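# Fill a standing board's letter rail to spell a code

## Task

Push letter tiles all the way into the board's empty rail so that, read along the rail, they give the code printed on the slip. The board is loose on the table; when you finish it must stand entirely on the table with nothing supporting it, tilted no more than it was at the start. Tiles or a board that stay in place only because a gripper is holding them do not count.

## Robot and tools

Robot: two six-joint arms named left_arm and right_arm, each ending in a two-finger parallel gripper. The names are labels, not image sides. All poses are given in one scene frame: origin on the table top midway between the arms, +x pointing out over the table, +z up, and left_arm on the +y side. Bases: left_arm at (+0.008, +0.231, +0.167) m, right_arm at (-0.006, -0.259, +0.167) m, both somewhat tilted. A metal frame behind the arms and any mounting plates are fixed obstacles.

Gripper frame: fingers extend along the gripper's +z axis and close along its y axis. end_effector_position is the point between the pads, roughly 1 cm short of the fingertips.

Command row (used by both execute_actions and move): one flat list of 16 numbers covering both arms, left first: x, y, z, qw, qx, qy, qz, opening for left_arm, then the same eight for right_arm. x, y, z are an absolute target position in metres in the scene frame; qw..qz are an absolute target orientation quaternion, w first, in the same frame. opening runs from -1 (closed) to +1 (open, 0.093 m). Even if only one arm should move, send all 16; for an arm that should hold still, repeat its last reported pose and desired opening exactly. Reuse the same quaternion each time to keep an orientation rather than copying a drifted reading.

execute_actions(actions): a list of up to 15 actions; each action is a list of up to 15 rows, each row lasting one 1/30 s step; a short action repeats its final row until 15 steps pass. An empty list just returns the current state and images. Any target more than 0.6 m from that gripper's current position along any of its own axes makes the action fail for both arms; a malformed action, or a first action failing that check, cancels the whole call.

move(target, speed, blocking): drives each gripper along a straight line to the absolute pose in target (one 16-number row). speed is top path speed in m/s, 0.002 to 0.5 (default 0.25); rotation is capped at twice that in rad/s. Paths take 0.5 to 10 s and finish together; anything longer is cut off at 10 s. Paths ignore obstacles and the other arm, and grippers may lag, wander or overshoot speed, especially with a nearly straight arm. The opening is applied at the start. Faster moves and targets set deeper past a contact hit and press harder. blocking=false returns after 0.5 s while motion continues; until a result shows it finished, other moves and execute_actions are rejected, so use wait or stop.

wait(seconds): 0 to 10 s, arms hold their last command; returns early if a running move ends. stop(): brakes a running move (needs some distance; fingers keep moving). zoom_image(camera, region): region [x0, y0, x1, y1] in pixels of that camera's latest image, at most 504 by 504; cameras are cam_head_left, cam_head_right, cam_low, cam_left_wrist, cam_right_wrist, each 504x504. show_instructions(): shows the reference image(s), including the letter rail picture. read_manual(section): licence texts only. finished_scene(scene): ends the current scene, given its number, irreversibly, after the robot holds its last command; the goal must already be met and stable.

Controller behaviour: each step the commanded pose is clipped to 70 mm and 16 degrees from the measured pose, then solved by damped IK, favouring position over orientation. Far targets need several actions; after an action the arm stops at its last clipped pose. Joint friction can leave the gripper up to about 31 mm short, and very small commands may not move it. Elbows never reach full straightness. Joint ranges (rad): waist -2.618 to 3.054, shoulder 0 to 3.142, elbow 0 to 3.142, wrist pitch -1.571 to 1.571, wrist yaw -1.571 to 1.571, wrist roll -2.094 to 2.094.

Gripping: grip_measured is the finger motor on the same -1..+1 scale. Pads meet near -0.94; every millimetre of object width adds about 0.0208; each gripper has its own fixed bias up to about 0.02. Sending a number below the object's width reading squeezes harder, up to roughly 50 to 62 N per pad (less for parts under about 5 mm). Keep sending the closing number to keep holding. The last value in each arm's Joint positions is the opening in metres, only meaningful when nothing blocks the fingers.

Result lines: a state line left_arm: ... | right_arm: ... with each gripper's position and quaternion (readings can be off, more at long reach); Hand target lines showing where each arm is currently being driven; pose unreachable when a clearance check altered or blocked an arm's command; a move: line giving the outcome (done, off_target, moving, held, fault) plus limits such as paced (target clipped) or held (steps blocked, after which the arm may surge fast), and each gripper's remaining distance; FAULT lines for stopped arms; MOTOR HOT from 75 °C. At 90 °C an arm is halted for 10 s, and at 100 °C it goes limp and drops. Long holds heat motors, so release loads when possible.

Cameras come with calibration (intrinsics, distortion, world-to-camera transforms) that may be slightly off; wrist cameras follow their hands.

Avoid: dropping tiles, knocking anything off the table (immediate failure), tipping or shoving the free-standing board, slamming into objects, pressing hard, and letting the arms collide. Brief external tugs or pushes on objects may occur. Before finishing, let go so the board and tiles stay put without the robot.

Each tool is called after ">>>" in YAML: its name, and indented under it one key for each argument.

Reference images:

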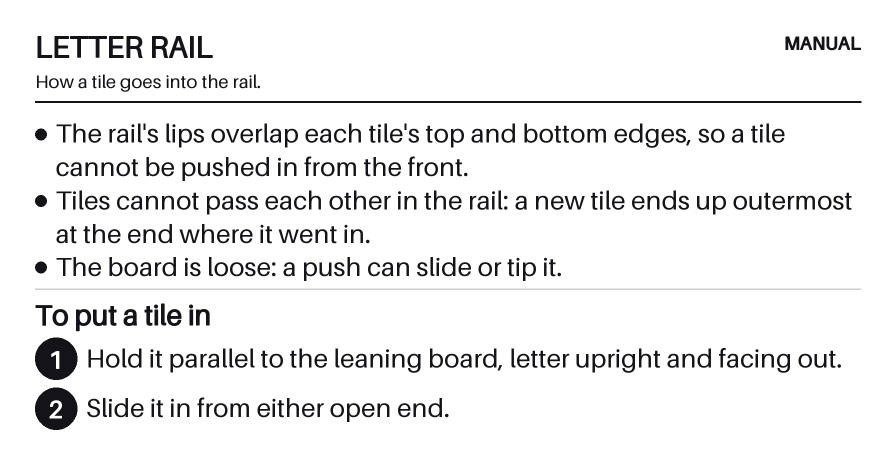

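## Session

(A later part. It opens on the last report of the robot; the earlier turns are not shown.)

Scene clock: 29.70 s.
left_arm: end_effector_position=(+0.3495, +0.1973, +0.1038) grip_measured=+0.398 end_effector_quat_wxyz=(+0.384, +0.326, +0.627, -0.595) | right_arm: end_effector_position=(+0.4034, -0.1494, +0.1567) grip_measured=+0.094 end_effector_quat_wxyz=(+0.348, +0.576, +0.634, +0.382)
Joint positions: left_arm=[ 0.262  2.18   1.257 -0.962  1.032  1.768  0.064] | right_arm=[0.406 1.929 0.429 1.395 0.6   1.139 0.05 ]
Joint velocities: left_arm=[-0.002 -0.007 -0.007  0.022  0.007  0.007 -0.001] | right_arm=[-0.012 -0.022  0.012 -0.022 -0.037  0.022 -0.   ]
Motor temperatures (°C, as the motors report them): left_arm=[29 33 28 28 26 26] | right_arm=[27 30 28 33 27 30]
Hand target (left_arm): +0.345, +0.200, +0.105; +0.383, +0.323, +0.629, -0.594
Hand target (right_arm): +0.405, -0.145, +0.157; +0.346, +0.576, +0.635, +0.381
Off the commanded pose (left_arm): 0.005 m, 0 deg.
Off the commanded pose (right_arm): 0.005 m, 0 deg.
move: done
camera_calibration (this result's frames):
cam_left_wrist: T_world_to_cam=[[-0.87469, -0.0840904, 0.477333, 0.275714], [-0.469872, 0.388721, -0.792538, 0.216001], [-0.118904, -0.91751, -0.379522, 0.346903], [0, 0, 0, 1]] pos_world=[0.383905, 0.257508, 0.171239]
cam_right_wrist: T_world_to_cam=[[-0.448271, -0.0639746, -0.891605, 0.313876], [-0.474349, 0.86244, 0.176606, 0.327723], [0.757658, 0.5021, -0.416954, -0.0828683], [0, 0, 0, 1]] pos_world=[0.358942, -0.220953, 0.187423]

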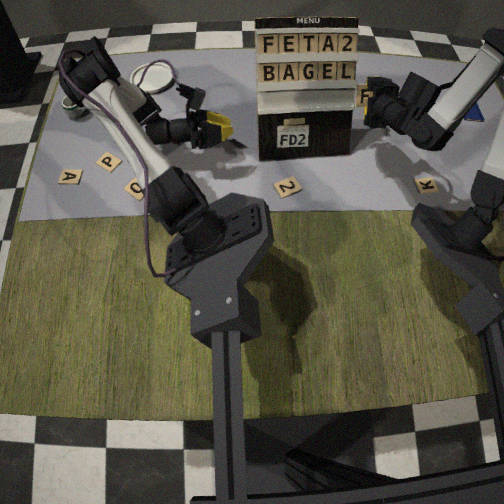

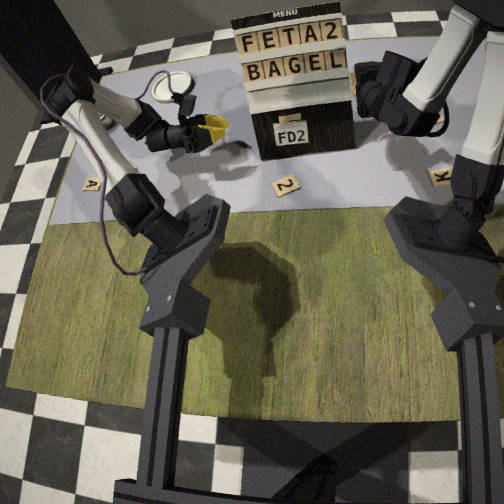

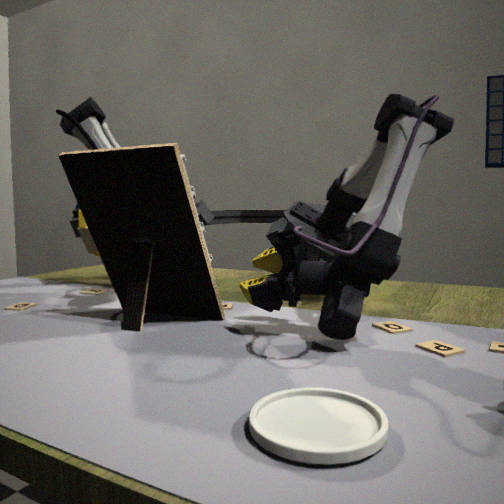

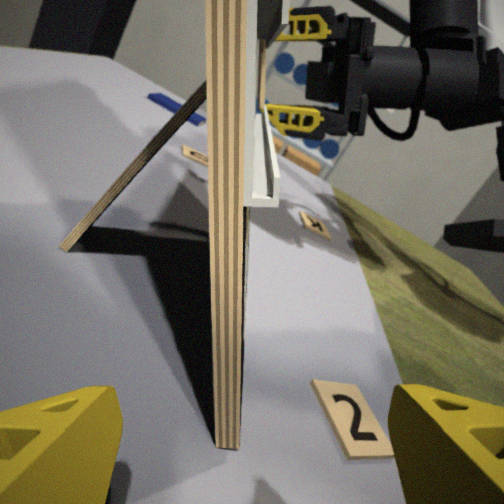

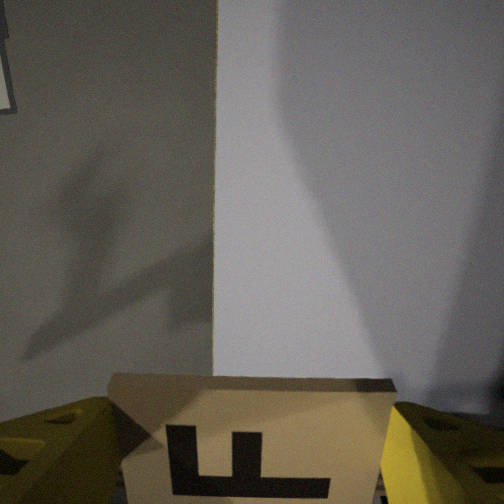

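>>> move:
  target: [0.345,0.2,0.105,0.383,0.323,0.629,-0.594,0.4,0.405,-0.145,0.151,0.346,0.576,0.635,0.381,0.05]
  speed: 0.02

>>> zoom_image:
  camera: "cam_left_wrist"
  region: [190, 0, 340, 150]

Scene clock: 30.73 s.
left_arm: end_effector_position=(+0.3495, +0.1973, +0.1038) grip_measured=+0.398 end_effector_quat_wxyz=(+0.384, +0.326, +0.627, -0.595) | right_arm: end_effector_position=(+0.4017, -0.1479, +0.1532) grip_measured=+0.094 end_effector_quat_wxyz=(+0.346, +0.575, +0.637, +0.379)
Joint positions: left_arm=[ 0.262  2.18   1.257 -0.962  1.032  1.768  0.064] | right_arm=[0.406 1.942 0.429 1.398 0.602 1.139 0.05 ]
Joint velocities: left_arm=[ 0.012 -0.002  0.007 -0.022 -0.007 -0.037 -0.   ] | right_arm=[-0.002  0.007 -0.007  0.007 -0.022 -0.022  0.001]
Motor temperatures (°C, as the motors report them): left_arm=[29 33 28 28 26 26] | right_arm=[27 30 28 33 27 30]
Hand target (left_arm): +0.345, +0.200, +0.105; +0.383, +0.323, +0.629, -0.594
Hand target (right_arm): +0.405, -0.145, +0.151; +0.346, +0.576, +0.635, +0.381
Off the commanded pose (left_arm): 0.005 m, 0 deg.
Off the commanded pose (right_arm): 0.005 m, 0 deg.
move: done
camera_calibration (this result's frames):
cam_left_wrist: T_world_to_cam=[[-0.87469, -0.0840904, 0.477333, 0.275714], [-0.469872, 0.388721, -0.792538, 0.216001], [-0.118904, -0.91751, -0.379522, 0.346903], [0, 0, 0, 1]] pos_world=[0.383905, 0.257508, 0.171239]
cam_right_wrist: T_world_to_cam=[[-0.454523, -0.069365, -0.88803, 0.311256], [-0.476068, 0.86154, 0.176372, 0.326891], [0.75284, 0.502928, -0.424613, -0.0805208], [0, 0, 0, 1]] pos_world=[0.357715, -0.219543, 0.18456]

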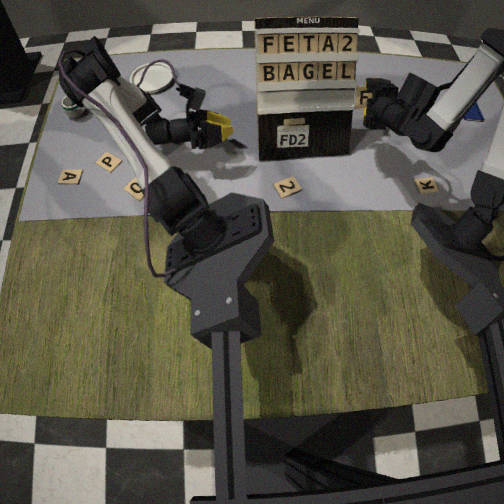

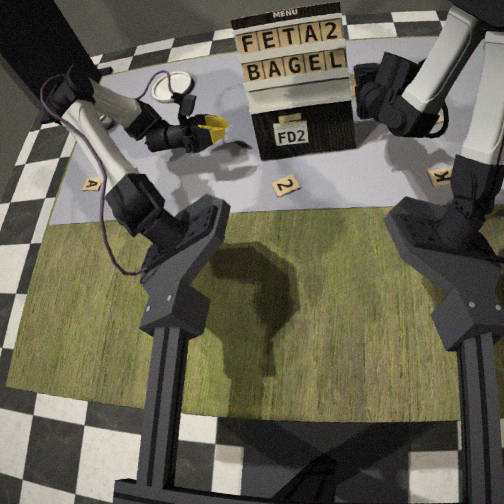

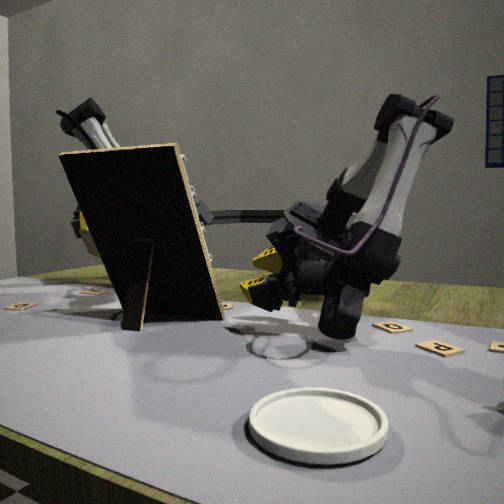

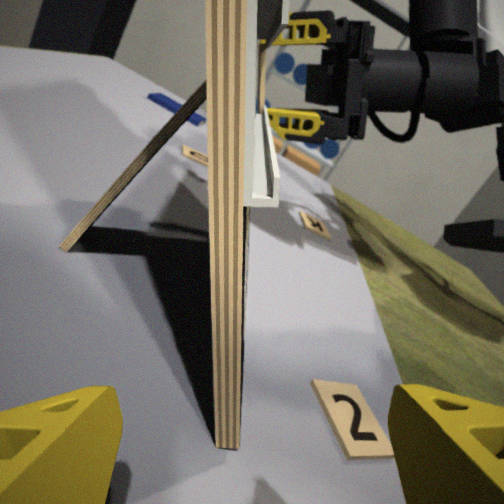

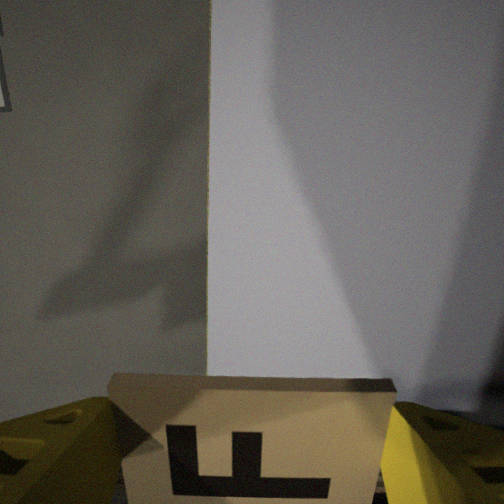

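Region (190, 0, 340, 150) of cam_left_wrist's 504x504 image, scaled by 3.360, with more detail than that image has.

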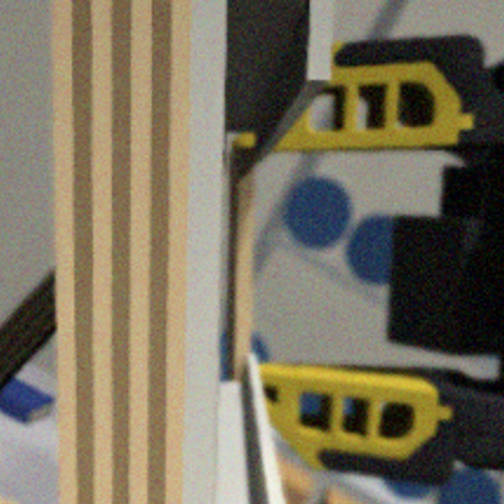

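>>> move:
  target: [0.345,0.2,0.105,0.383,0.323,0.629,-0.594,0.4,0.406,-0.13,0.153,0.346,0.576,0.635,0.381,0.05]
  speed: 0.015

>>> zoom_image:
  camera: "cam_left_wrist"
  region: [190, 0, 340, 150]

>>> zoom_image:
  camera: "cam_head_left"
  region: [300, 40, 420, 140]

Scene clock: 32.33 s.
left_arm: end_effector_position=(+0.3495, +0.1973, +0.1038) grip_measured=+0.398 end_effector_quat_wxyz=(+0.384, +0.326, +0.627, -0.595) | right_arm: end_effector_position=(+0.4044, -0.1365, +0.1539) grip_measured=+0.094 end_effector_quat_wxyz=(+0.347, +0.576, +0.635, +0.379)
Joint positions: left_arm=[ 0.262  2.18   1.257 -0.962  1.032  1.768  0.064] | right_arm=[0.435 1.979 0.465 1.401 0.632 1.144 0.05 ]
Joint velocities: left_arm=[ 0.007 -0.017  0.012  0.022 -0.037  0.037 -0.001] | right_arm=[ 0.007  0.007  0.002  0.037 -0.007 -0.022  0.   ]
Motor temperatures (°C, as the motors report them): left_arm=[29 34 28 28 26 26] | right_arm=[27 30 29 33 27 30]
Hand target (left_arm): +0.345, +0.200, +0.105; +0.383, +0.323, +0.629, -0.594
Hand target (right_arm): +0.406, -0.130, +0.153; +0.346, +0.576, +0.635, +0.381
Off the commanded pose (left_arm): 0.005 m, 0 deg.
Off the commanded pose (right_arm): 0.007 m, 0 deg.
move: done
camera_calibration (this result's frames):
cam_left_wrist: T_world_to_cam=[[-0.87469, -0.0840904, 0.477333, 0.275714], [-0.469872, 0.388721, -0.792538, 0.216001], [-0.118904, -0.91751, -0.379522, 0.346903], [0, 0, 0, 1]] pos_world=[0.383905, 0.257508, 0.171239]
cam_right_wrist: T_world_to_cam=[[-0.453664, -0.0661743, -0.888712, 0.314083], [-0.472786, 0.863203, 0.17707, 0.316969], [0.755422, 0.500501, -0.422891, -0.0896174], [0, 0, 0, 1]] pos_world=[0.360046, -0.207971, 0.185106]

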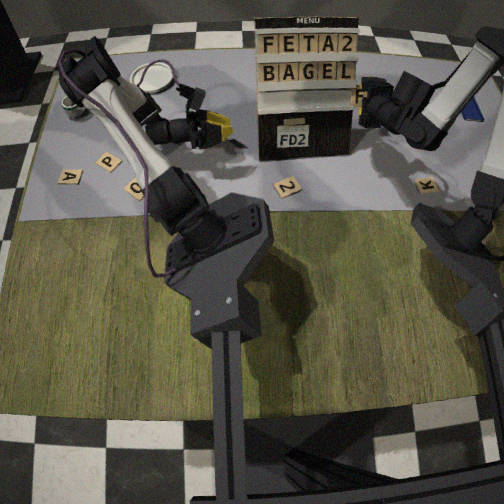

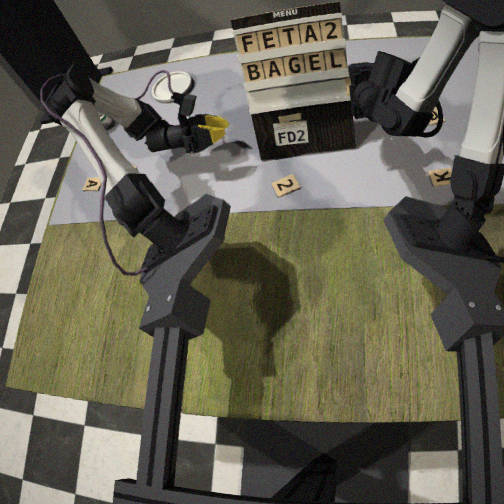

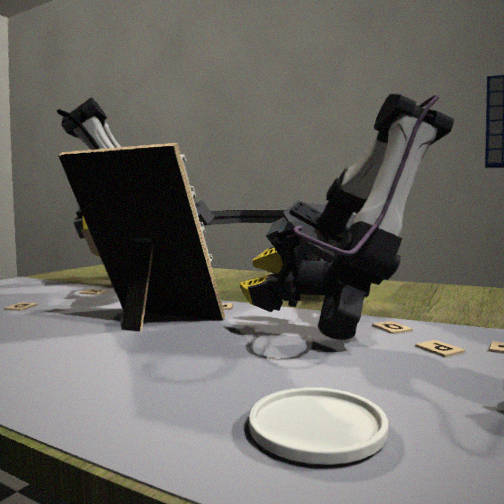

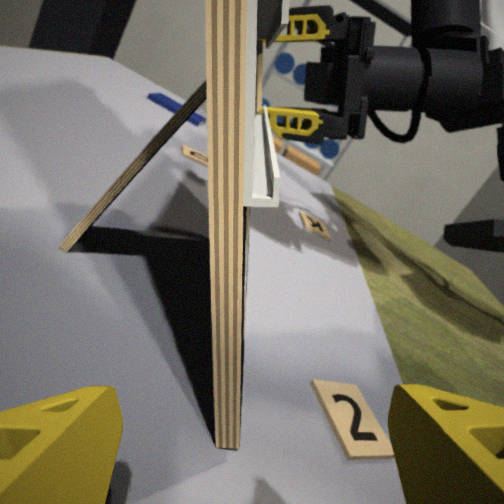

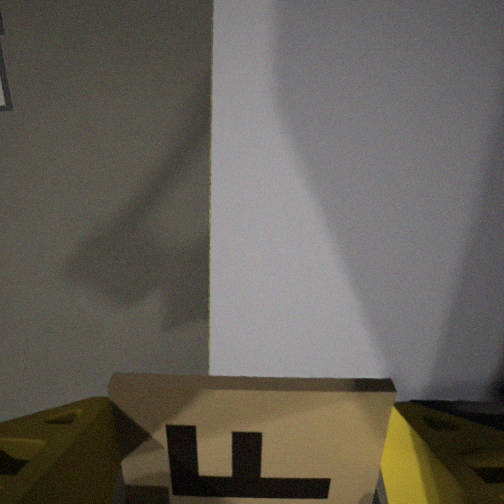

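Region (190, 0, 340, 150) of cam_left_wrist's 504x504 image, scaled by 3.360, with more detail than that image has.

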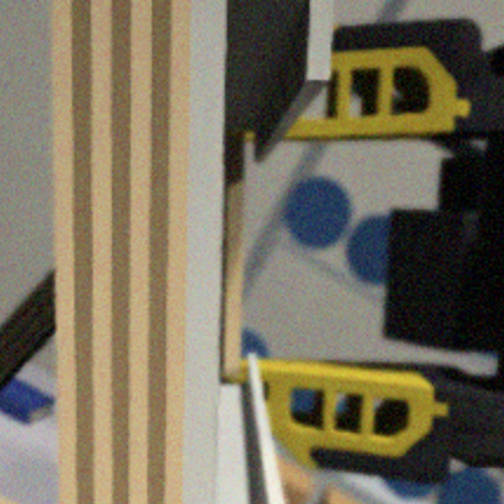

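Region (300, 40, 420, 140) of cam_head_left's 504x504 image, scaled by 4.200, with more detail than that image has.

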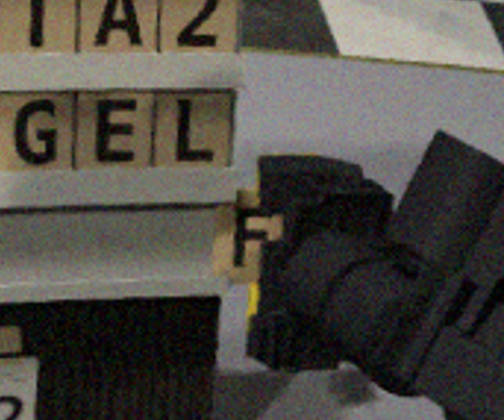

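>>> move:
  target: [0.345,0.2,0.105,0.383,0.323,0.629,-0.594,0.4,0.402,-0.114,0.153,0.346,0.576,0.635,0.381,0.05]
  speed: 0.015

>>> zoom_image:
  camera: "cam_head_left"
  region: [300, 40, 420, 140]

Scene clock: 34.20 s.
left_arm: end_effector_position=(+0.3495, +0.1973, +0.1038) grip_measured=+0.398 end_effector_quat_wxyz=(+0.384, +0.326, +0.627, -0.595) | right_arm: end_effector_position=(+0.4012, -0.1238, +0.1536) grip_measured=+0.094 end_effector_quat_wxyz=(+0.350, +0.581, +0.632, +0.375)
Joint positions: left_arm=[ 0.262  2.18   1.257 -0.962  1.032  1.768  0.064] | right_arm=[0.478 2.032 0.491 1.428 0.688 1.154 0.05 ]
Joint velocities: left_arm=[-0.017  0.017  0.012  0.007 -0.022 -0.081 -0.001] | right_arm=[-0.012 -0.007  0.002 -0.051  0.037 -0.037  0.001]
Motor temperatures (°C, as the motors report them): left_arm=[29 34 28 28 26 26] | right_arm=[27 30 29 33 27 30]
Hand target (left_arm): +0.345, +0.200, +0.105; +0.383, +0.323, +0.629, -0.594
Hand target (right_arm): +0.402, -0.114, +0.153; +0.346, +0.576, +0.635, +0.381
Off the commanded pose (left_arm): 0.005 m, 0 deg.
Off the commanded pose (right_arm): 0.010 m, 1 deg.
move: done
camera_calibration (this result's frames):
cam_left_wrist: T_world_to_cam=[[-0.87469, -0.0840904, 0.477333, 0.275714], [-0.469872, 0.388721, -0.792538, 0.216001], [-0.118904, -0.91751, -0.379522, 0.346903], [0, 0, 0, 1]] pos_world=[0.383905, 0.257508, 0.171239]
cam_right_wrist: T_world_to_cam=[[-0.456766, -0.0606601, -0.887516, 0.3149], [-0.459388, 0.870435, 0.176935, 0.300117], [0.761792, 0.488532, -0.425452, -0.0973255], [0, 0, 0, 1]] pos_world=[0.355848, -0.194584, 0.18497]

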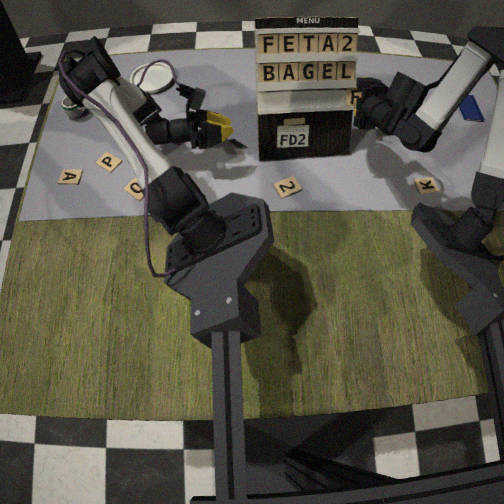

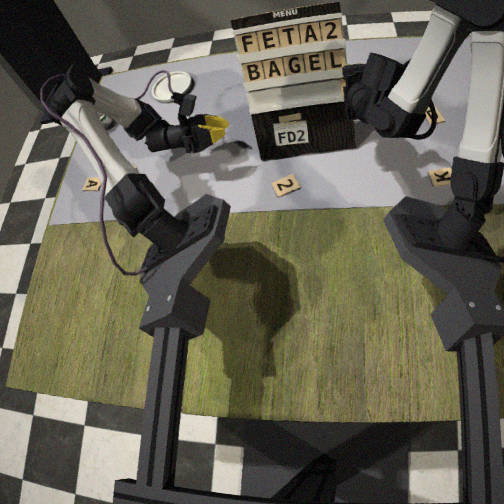

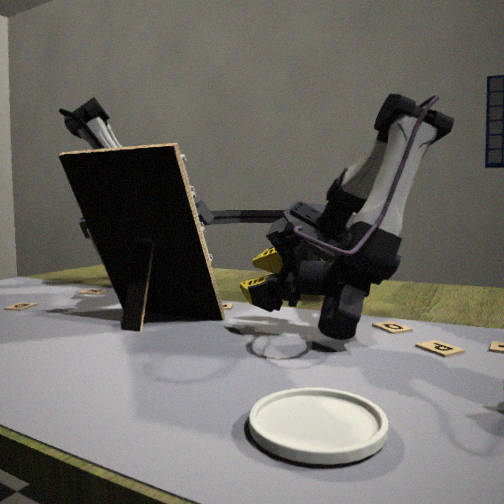

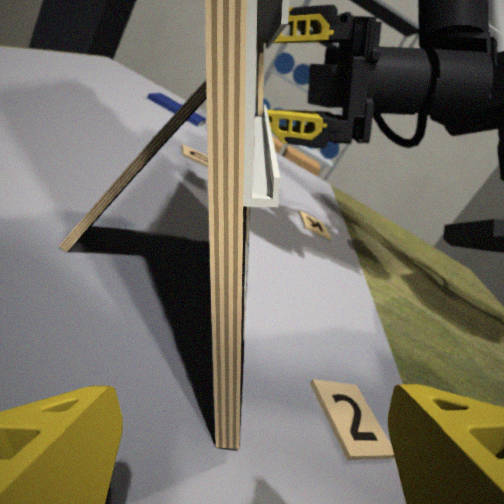

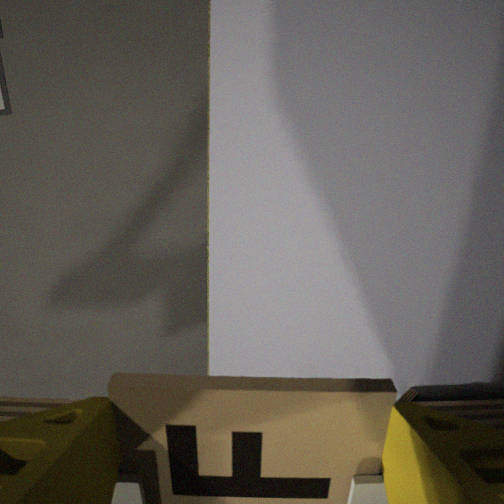

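Region (300, 40, 420, 140) of cam_head_left's 504x504 image, scaled by 4.200, with more detail than that image has.

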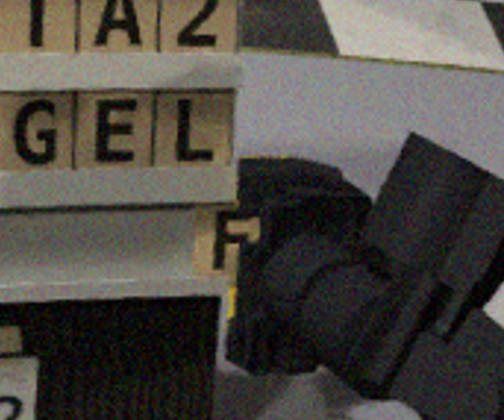

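>>> execute_actions:
  actions:
    - [[0.345,0.2,0.105,0.383,0.323,0.629,-0.594,0.4,0.402,-0.122,0.153,0.346,0.576,0.635,0.381,0.55]]
    - [[0.345,0.2,0.105,0.383,0.323,0.629,-0.594,0.4,0.404,-0.145,0.153,0.346,0.576,0.635,0.381,0.55]]
    - [[0.345,0.2,0.105,0.383,0.323,0.629,-0.594,0.4,0.405,-0.168,0.153,0.346,0.576,0.635,0.381,0.55]]
    - [[0.345,0.2,0.105,0.383,0.323,0.629,-0.594,0.4,0.405,-0.168,0.153,0.346,0.576,0.635,0.381,-1]]

>>> move:
  target: [0.345,0.2,0.105,0.383,0.323,0.629,-0.594,0.4,0.401,-0.122,0.153,0.346,0.576,0.635,0.381,-1]
  speed: 0.03

>>> zoom_image:
  camera: "cam_left_wrist"
  region: [190, 0, 340, 150]

Scene clock: 36.47 s.
left_arm: end_effector_position=(+0.3495, +0.1973, +0.1038) grip_measured=+0.398 end_effector_quat_wxyz=(+0.384, +0.326, +0.627, -0.595) | right_arm: end_effector_position=(+0.4092, -0.1645, +0.1566) grip_measured=-0.985 end_effector_quat_wxyz=(+0.349, +0.579, +0.626, +0.388)
Joint positions: left_arm=[ 0.262  2.18   1.257 -0.962  1.032  1.768  0.064] | right_arm=[0.354 1.889 0.416 1.385 0.544 1.143 0.   ]
Joint velocities: left_arm=[-0.007 -0.007  0.012  0.007 -0.022 -0.022 -0.   ] | right_arm=[ 0.017  0.002 -0.007  0.007  0.022 -0.007  0.   ]
Motor temperatures (°C, as the motors report them): left_arm=[29 34 28 28 26 26] | right_arm=[27 30 29 33 27 30]
Hand target (left_arm): +0.345, +0.200, +0.105; +0.383, +0.323, +0.629, -0.594
Hand target (right_arm): +0.405, -0.168, +0.153; +0.346, +0.576, +0.635, +0.381
Off the commanded pose (left_arm): 0.005 m, 0 deg.
Off the commanded pose (right_arm): 0.007 m, 1 deg.
camera_calibration (this result's frames):
cam_left_wrist: T_world_to_cam=[[-0.874871, -0.084108, 0.476998, 0.275815], [-0.469571, 0.388748, -0.792703, 0.215907], [-0.118759, -0.917497, -0.379599, 0.346858], [0, 0, 0, 1]] pos_world=[0.383879, 0.257506, 0.171254]
cam_right_wrist: T_world_to_cam=[[-0.439653, -0.0452067, -0.897029, 0.315839], [-0.46768, 0.864177, 0.185669, 0.339653], [0.766799, 0.501153, -0.40108, -0.0861142], [0, 0, 0, 1]] pos_world=[0.363741, -0.236086, 0.185715]

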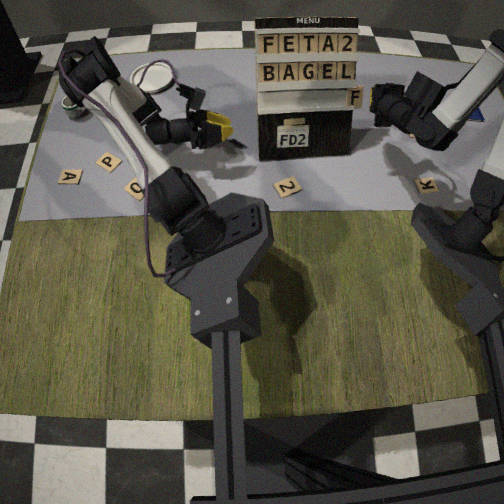

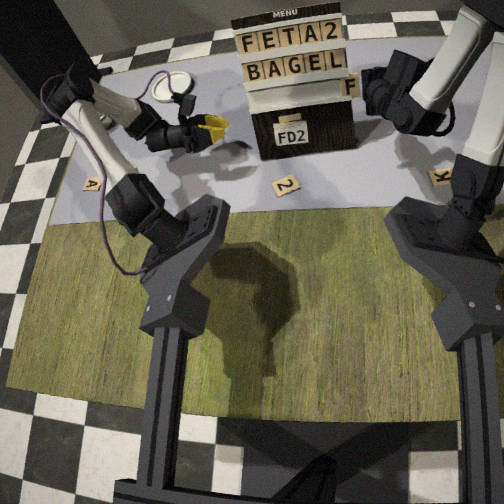

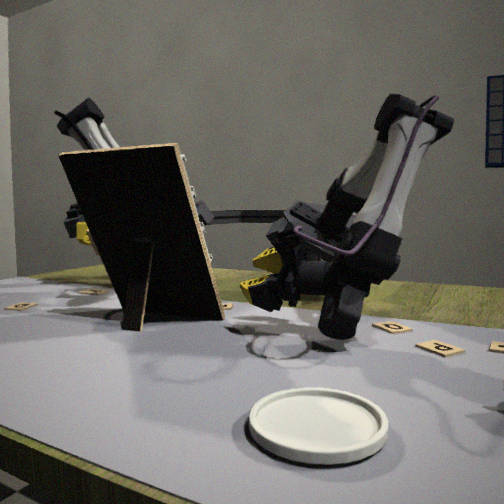

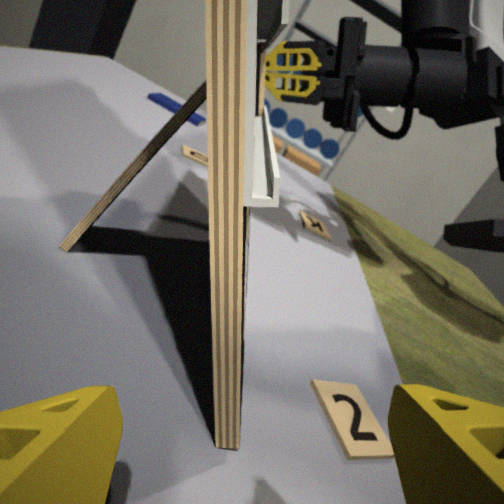

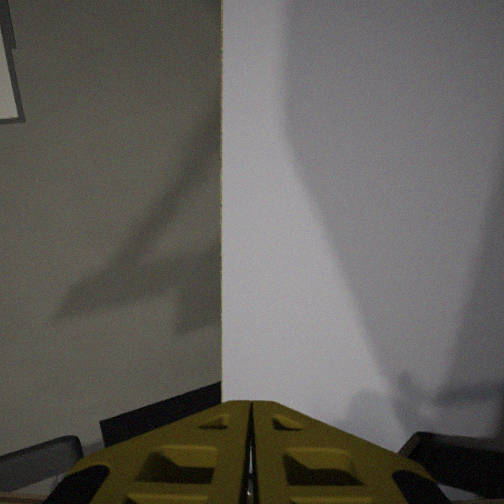

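Scene clock: 38.13 s.
left_arm: end_effector_position=(+0.3495, +0.1973, +0.1038) grip_measured=+0.398 end_effector_quat_wxyz=(+0.384, +0.326, +0.627, -0.595) | right_arm: end_effector_position=(+0.3999, -0.1304, +0.1543) grip_measured=-0.985 end_effector_quat_wxyz=(+0.350, +0.579, +0.633, +0.377)
Joint positions: left_arm=[ 0.262  2.18   1.257 -0.962  1.032  1.768  0.064] | right_arm=[0.463 2.008 0.467 1.431 0.667 1.147 0.   ]
Joint velocities: left_arm=[-0.007  0.017 -0.022 -0.007 -0.095 -0.022 -0.   ] | right_arm=[ 0.002  0.012 -0.002 -0.007 -0.037 -0.037  0.   ]
Motor temperatures (°C, as the motors report them): left_arm=[29 35 28 28 26 26] | right_arm=[27 30 29 33 27 30]
Hand target (left_arm): +0.345, +0.200, +0.105; +0.383, +0.323, +0.629, -0.594
Hand target (right_arm): +0.401, -0.122, +0.153; +0.346, +0.576, +0.635, +0.381
Off the commanded pose (left_arm): 0.005 m, 0 deg.
Off the commanded pose (right_arm): 0.009 m, 1 deg.
move: done
camera_calibration (this result's frames):
cam_left_wrist: T_world_to_cam=[[-0.874871, -0.084108, 0.476998, 0.275815], [-0.469571, 0.388748, -0.792703, 0.215907], [-0.118759, -0.917497, -0.379599, 0.346858], [0, 0, 0, 1]] pos_world=[0.383879, 0.257506, 0.171254]
cam_right_wrist: T_world_to_cam=[[-0.453444, -0.0638181, -0.888997, 0.313083], [-0.465171, 0.867756, 0.174973, 0.307391], [0.760266, 0.492876, -0.423165, -0.0919802], [0, 0, 0, 1]] pos_world=[0.354885, -0.201425, 0.185621]

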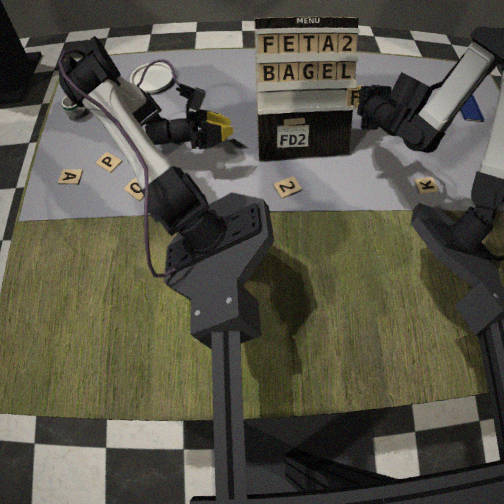

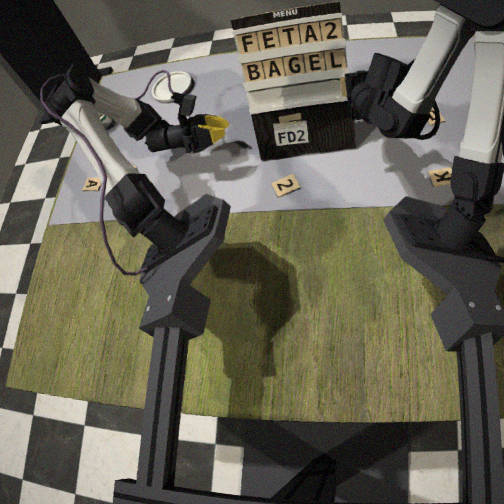

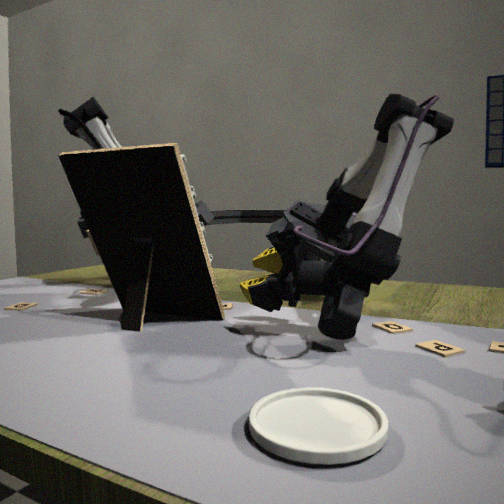

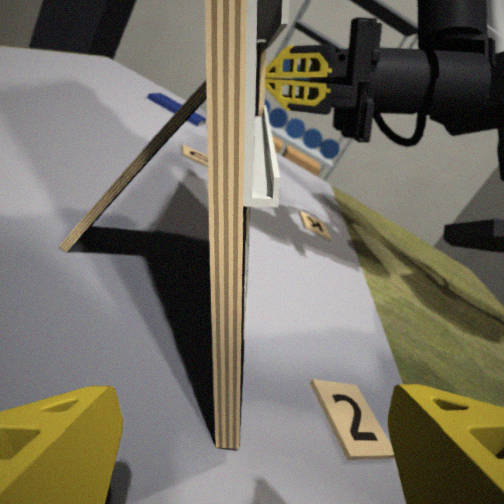

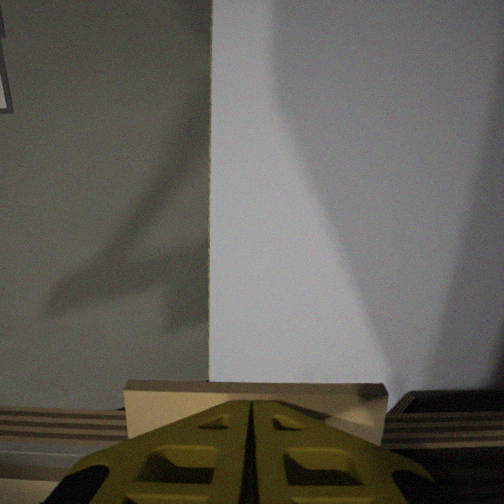

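Region (190, 0, 340, 150) of cam_left_wrist's 504x504 image, scaled by 3.360, with more detail than that image has.

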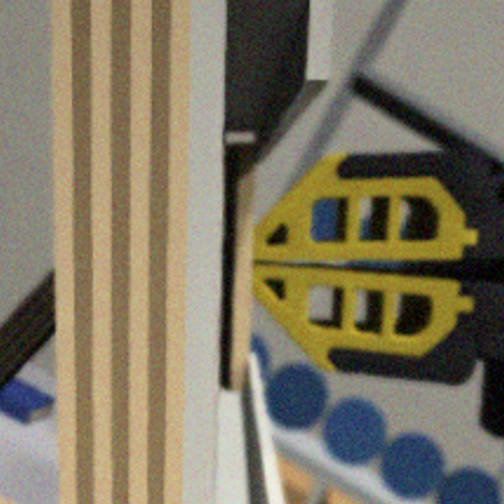

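>>> move:
  target: [0.345,0.2,0.105,0.383,0.323,0.629,-0.594,0.4,0.402,-0.165,0.153,0.346,0.576,0.635,0.381,-1]
  speed: 0.06

>>> move:
  target: [0.345,0.2,0.105,0.383,0.323,0.629,-0.594,0.4,0.415,-0.158,0.149,0.346,0.576,0.635,0.381,-1]
  speed: 0.04

>>> move:
  target: [0.345,0.2,0.105,0.383,0.323,0.629,-0.594,0.4,0.408,-0.115,0.15,0.346,0.576,0.635,0.381,-1]
  speed: 0.03

>>> zoom_image:
  camera: "cam_left_wrist"
  region: [190, 0, 340, 150]

Scene clock: 39.40 s.
left_arm: end_effector_position=(+0.3495, +0.1973, +0.1038) grip_measured=+0.398 end_effector_quat_wxyz=(+0.384, +0.326, +0.627, -0.595) | right_arm: end_effector_position=(+0.4060, -0.1603, +0.1570) grip_measured=-0.985 end_effector_quat_wxyz=(+0.348, +0.579, +0.626, +0.389)
Joint positions: left_arm=[ 0.262  2.18   1.257 -0.962  1.032  1.768  0.064] | right_arm=[0.37  1.903 0.412 1.402 0.559 1.145 0.   ]
Joint velocities: left_arm=[ 0.002 -0.017  0.012 -0.051 -0.051 -0.066 -0.001] | right_arm=[-0.002 -0.027 -0.007 -0.11   0.066 -0.051  0.   ]
Motor temperatures (°C, as the motors report them): left_arm=[29 35 28 28 26 26] | right_arm=[27 30 29 33 27 30]
Hand target (left_arm): +0.345, +0.200, +0.105; +0.383, +0.323, +0.629, -0.594
Hand target (right_arm): +0.402, -0.165, +0.153; +0.346, +0.576, +0.635, +0.381
Off the commanded pose (left_arm): 0.005 m, 0 deg.
Off the commanded pose (right_arm): 0.007 m, 1 deg.
move: done
camera_calibration (this result's frames):
cam_left_wrist: T_world_to_cam=[[-0.874871, -0.084108, 0.476998, 0.275815], [-0.469571, 0.388748, -0.792703, 0.215907], [-0.118759, -0.917497, -0.379599, 0.346858], [0, 0, 0, 1]] pos_world=[0.383879, 0.257506, 0.171254]
cam_right_wrist: T_world_to_cam=[[-0.439126, -0.0450556, -0.897295, 0.314818], [-0.469098, 0.863289, 0.186223, 0.334785], [0.766234, 0.502695, -0.400228, -0.0852634], [0, 0, 0, 1]] pos_world=[0.360624, -0.231971, 0.186015]

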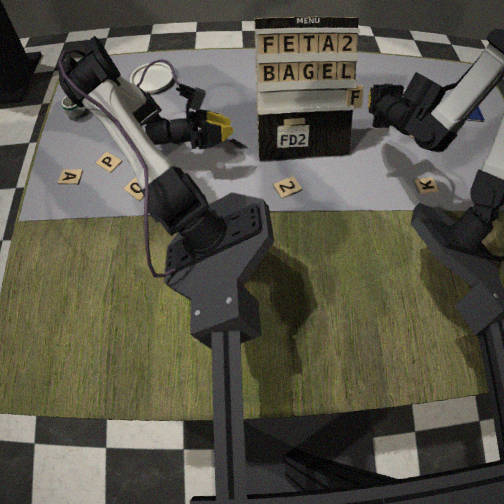

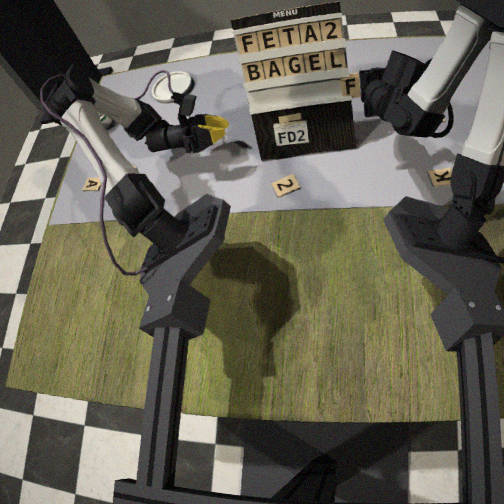

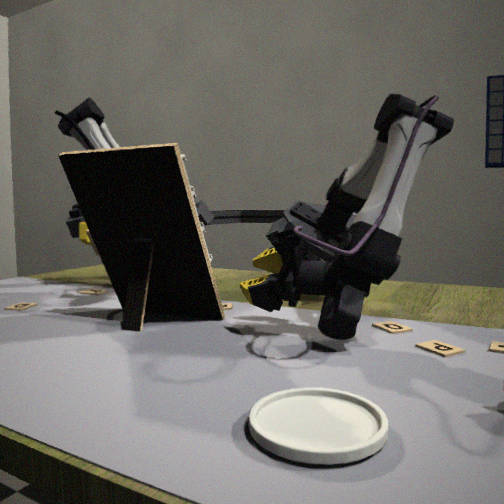

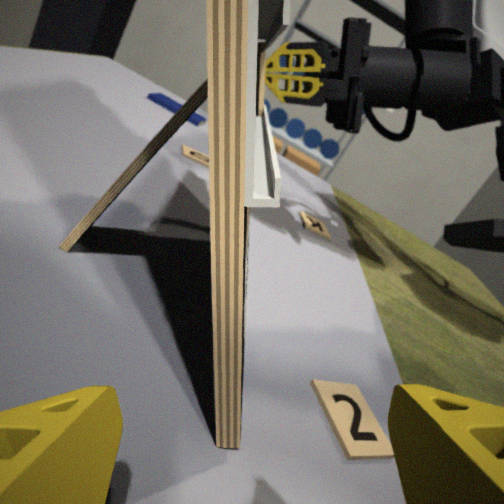

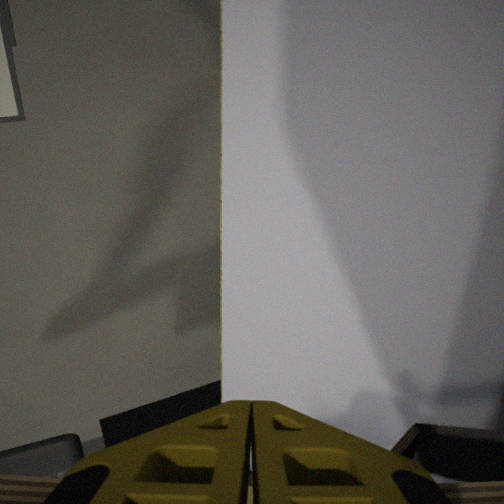

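Scene clock: 40.13 s.
left_arm: end_effector_position=(+0.3495, +0.1973, +0.1038) grip_measured=+0.398 end_effector_quat_wxyz=(+0.384, +0.326, +0.627, -0.595) | right_arm: end_effector_position=(+0.4131, -0.1595, +0.1579) grip_measured=-0.985 end_effector_quat_wxyz=(+0.349, +0.579, +0.625, +0.391)
Joint positions: left_arm=[ 0.262  2.18   1.257 -0.962  1.032  1.768  0.064] | right_arm=[0.363 1.903 0.437 1.381 0.55  1.145 0.   ]
Joint velocities: left_arm=[-0.012  0.017 -0.012 -0.007 -0.022 -0.066  0.001] | right_arm=[-0.012 -0.002 -0.012 -0.022 -0.051 -0.051  0.   ]
Motor temperatures (°C, as the motors report them): left_arm=[29 35 28 28 26 26] | right_arm=[27 30 29 33 27 30]
Hand target (left_arm): +0.345, +0.200, +0.105; +0.383, +0.323, +0.629, -0.594
Hand target (right_arm): +0.415, -0.158, +0.149; +0.346, +0.576, +0.635, +0.381
Off the commanded pose (left_arm): 0.005 m, 0 deg.
Off the commanded pose (right_arm): 0.009 m, 2 deg.
move: done
camera_calibration (this result's frames):
cam_left_wrist: T_world_to_cam=[[-0.874871, -0.084108, 0.476998, 0.275815], [-0.469571, 0.388748, -0.792703, 0.215907], [-0.118759, -0.917497, -0.379599, 0.346858], [0, 0, 0, 1]] pos_world=[0.383879, 0.257506, 0.171254]
cam_right_wrist: T_world_to_cam=[[-0.435638, -0.0419842, -0.899142, 0.318161], [-0.468556, 0.863481, 0.186698, 0.337022], [0.768554, 0.502631, -0.395837, -0.0923859], [0, 0, 0, 1]] pos_world=[0.36752, -0.231219, 0.186581]

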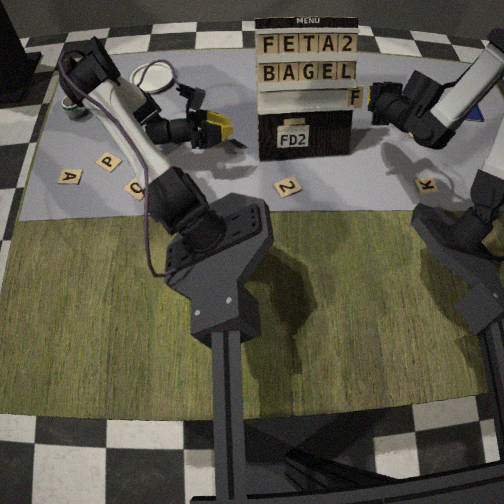

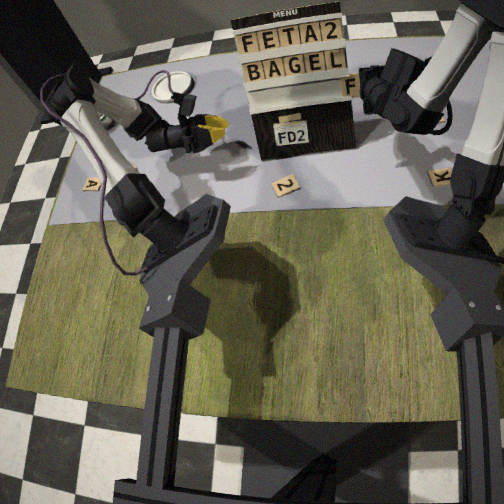

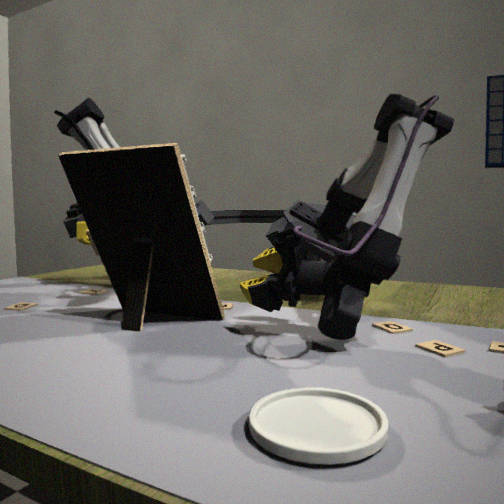

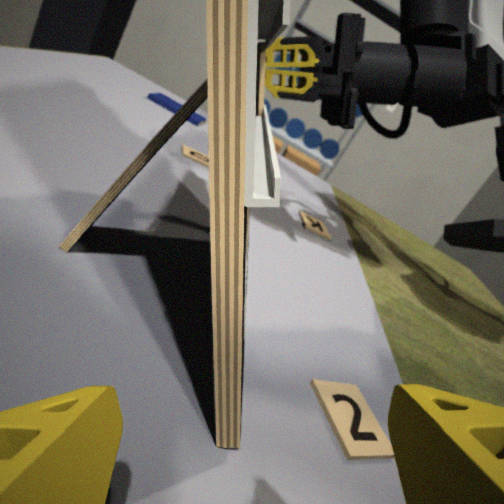

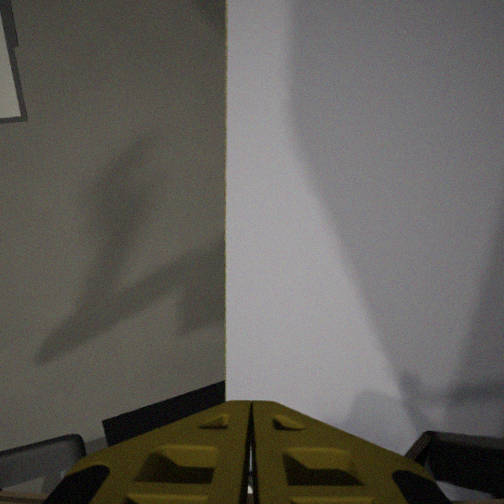

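Scene clock: 41.87 s.
left_arm: end_effector_position=(+0.3495, +0.1973, +0.1038) grip_measured=+0.398 end_effector_quat_wxyz=(+0.384, +0.326, +0.627, -0.595) | right_arm: end_effector_position=(+0.4121, -0.1388, +0.1601) grip_measured=-0.985 end_effector_quat_wxyz=(+0.369, +0.598, +0.606, +0.374)
Joint positions: left_arm=[ 0.262  2.18   1.257 -0.962  1.032  1.768  0.064] | right_arm=[0.455 2.022 0.502 1.473 0.706 1.147 0.   ]
Joint velocities: left_arm=[ 0.002 -0.022 -0.012 -0.037  0.037  0.037 -0.   ] | right_arm=[-0.017 -0.002 -0.012 -0.051  0.007  0.007  0.   ]
Motor temperatures (°C, as the motors report them): left_arm=[29 35 28 28 26 26] | right_arm=[27 30 29 33 27 30]
Hand target (left_arm): +0.345, +0.200, +0.105; +0.383, +0.323, +0.629, -0.594
Hand target (right_arm): +0.406, -0.116, +0.150; +0.346, +0.576, +0.635, +0.381
Off the commanded pose (left_arm): 0.005 m, 0 deg.
Off the commanded pose (right_arm): 0.026 m, 5 deg.
move: off_target (right_arm)
camera_calibration (this result's frames):
cam_left_wrist: T_world_to_cam=[[-0.874871, -0.084108, 0.476998, 0.275815], [-0.469571, 0.388748, -0.792703, 0.215907], [-0.118759, -0.917497, -0.379599, 0.346858], [0, 0, 0, 1]] pos_world=[0.383879, 0.257506, 0.171254]
cam_right_wrist: T_world_to_cam=[[-0.434067, -0.0242288, -0.900555, 0.322556], [-0.405506, 0.897899, 0.171297, 0.299473], [0.804457, 0.439535, -0.399574, -0.124078], [0, 0, 0, 1]] pos_world=[0.361264, -0.206544, 0.189603]

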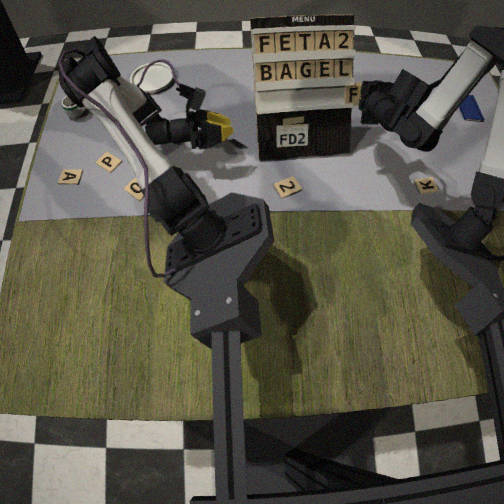

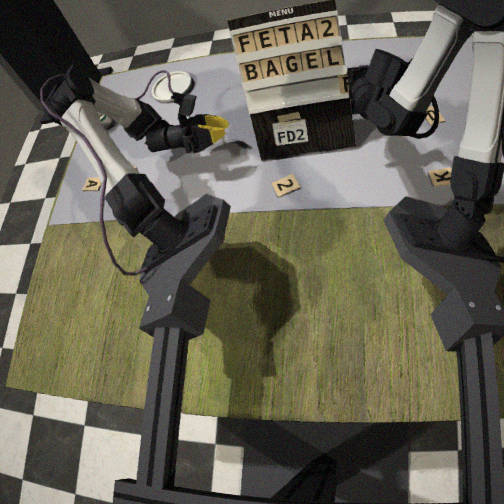

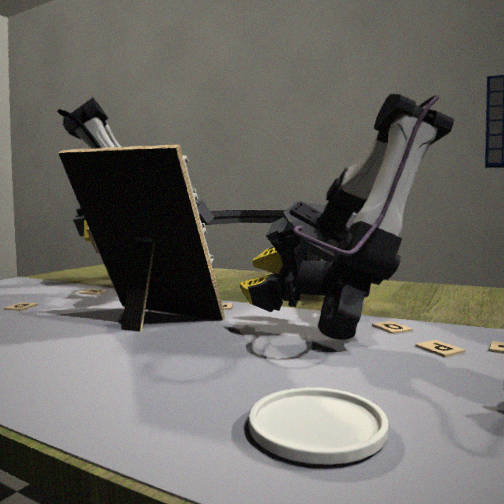

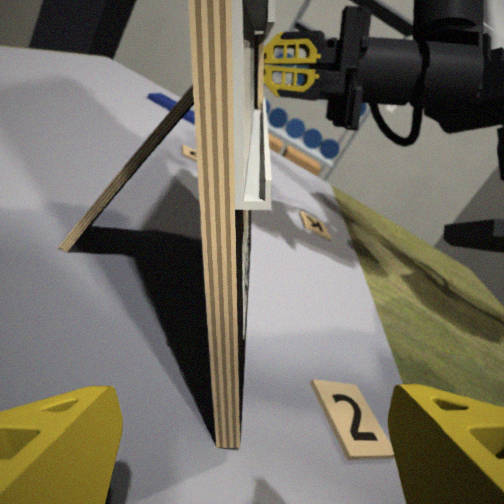

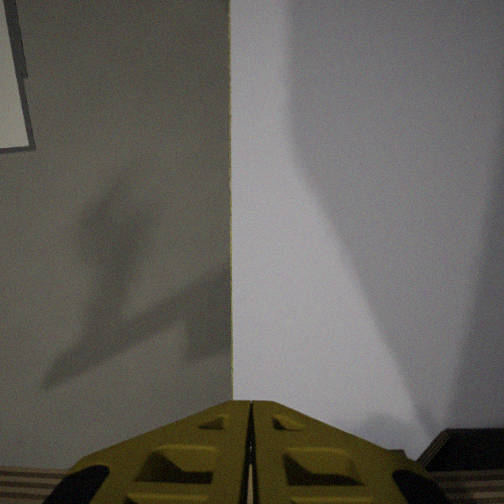

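Region (190, 0, 340, 150) of cam_left_wrist's 504x504 image, scaled by 3.360, with more detail than that image has.

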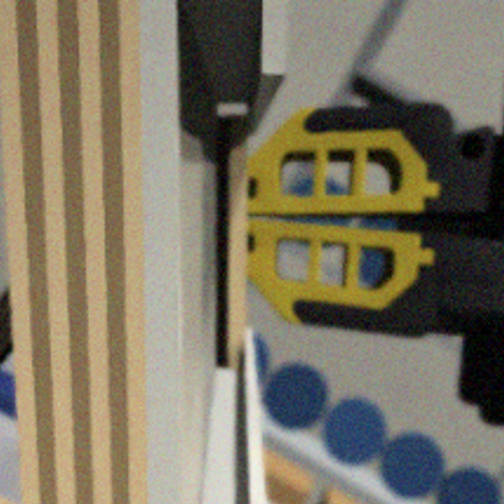

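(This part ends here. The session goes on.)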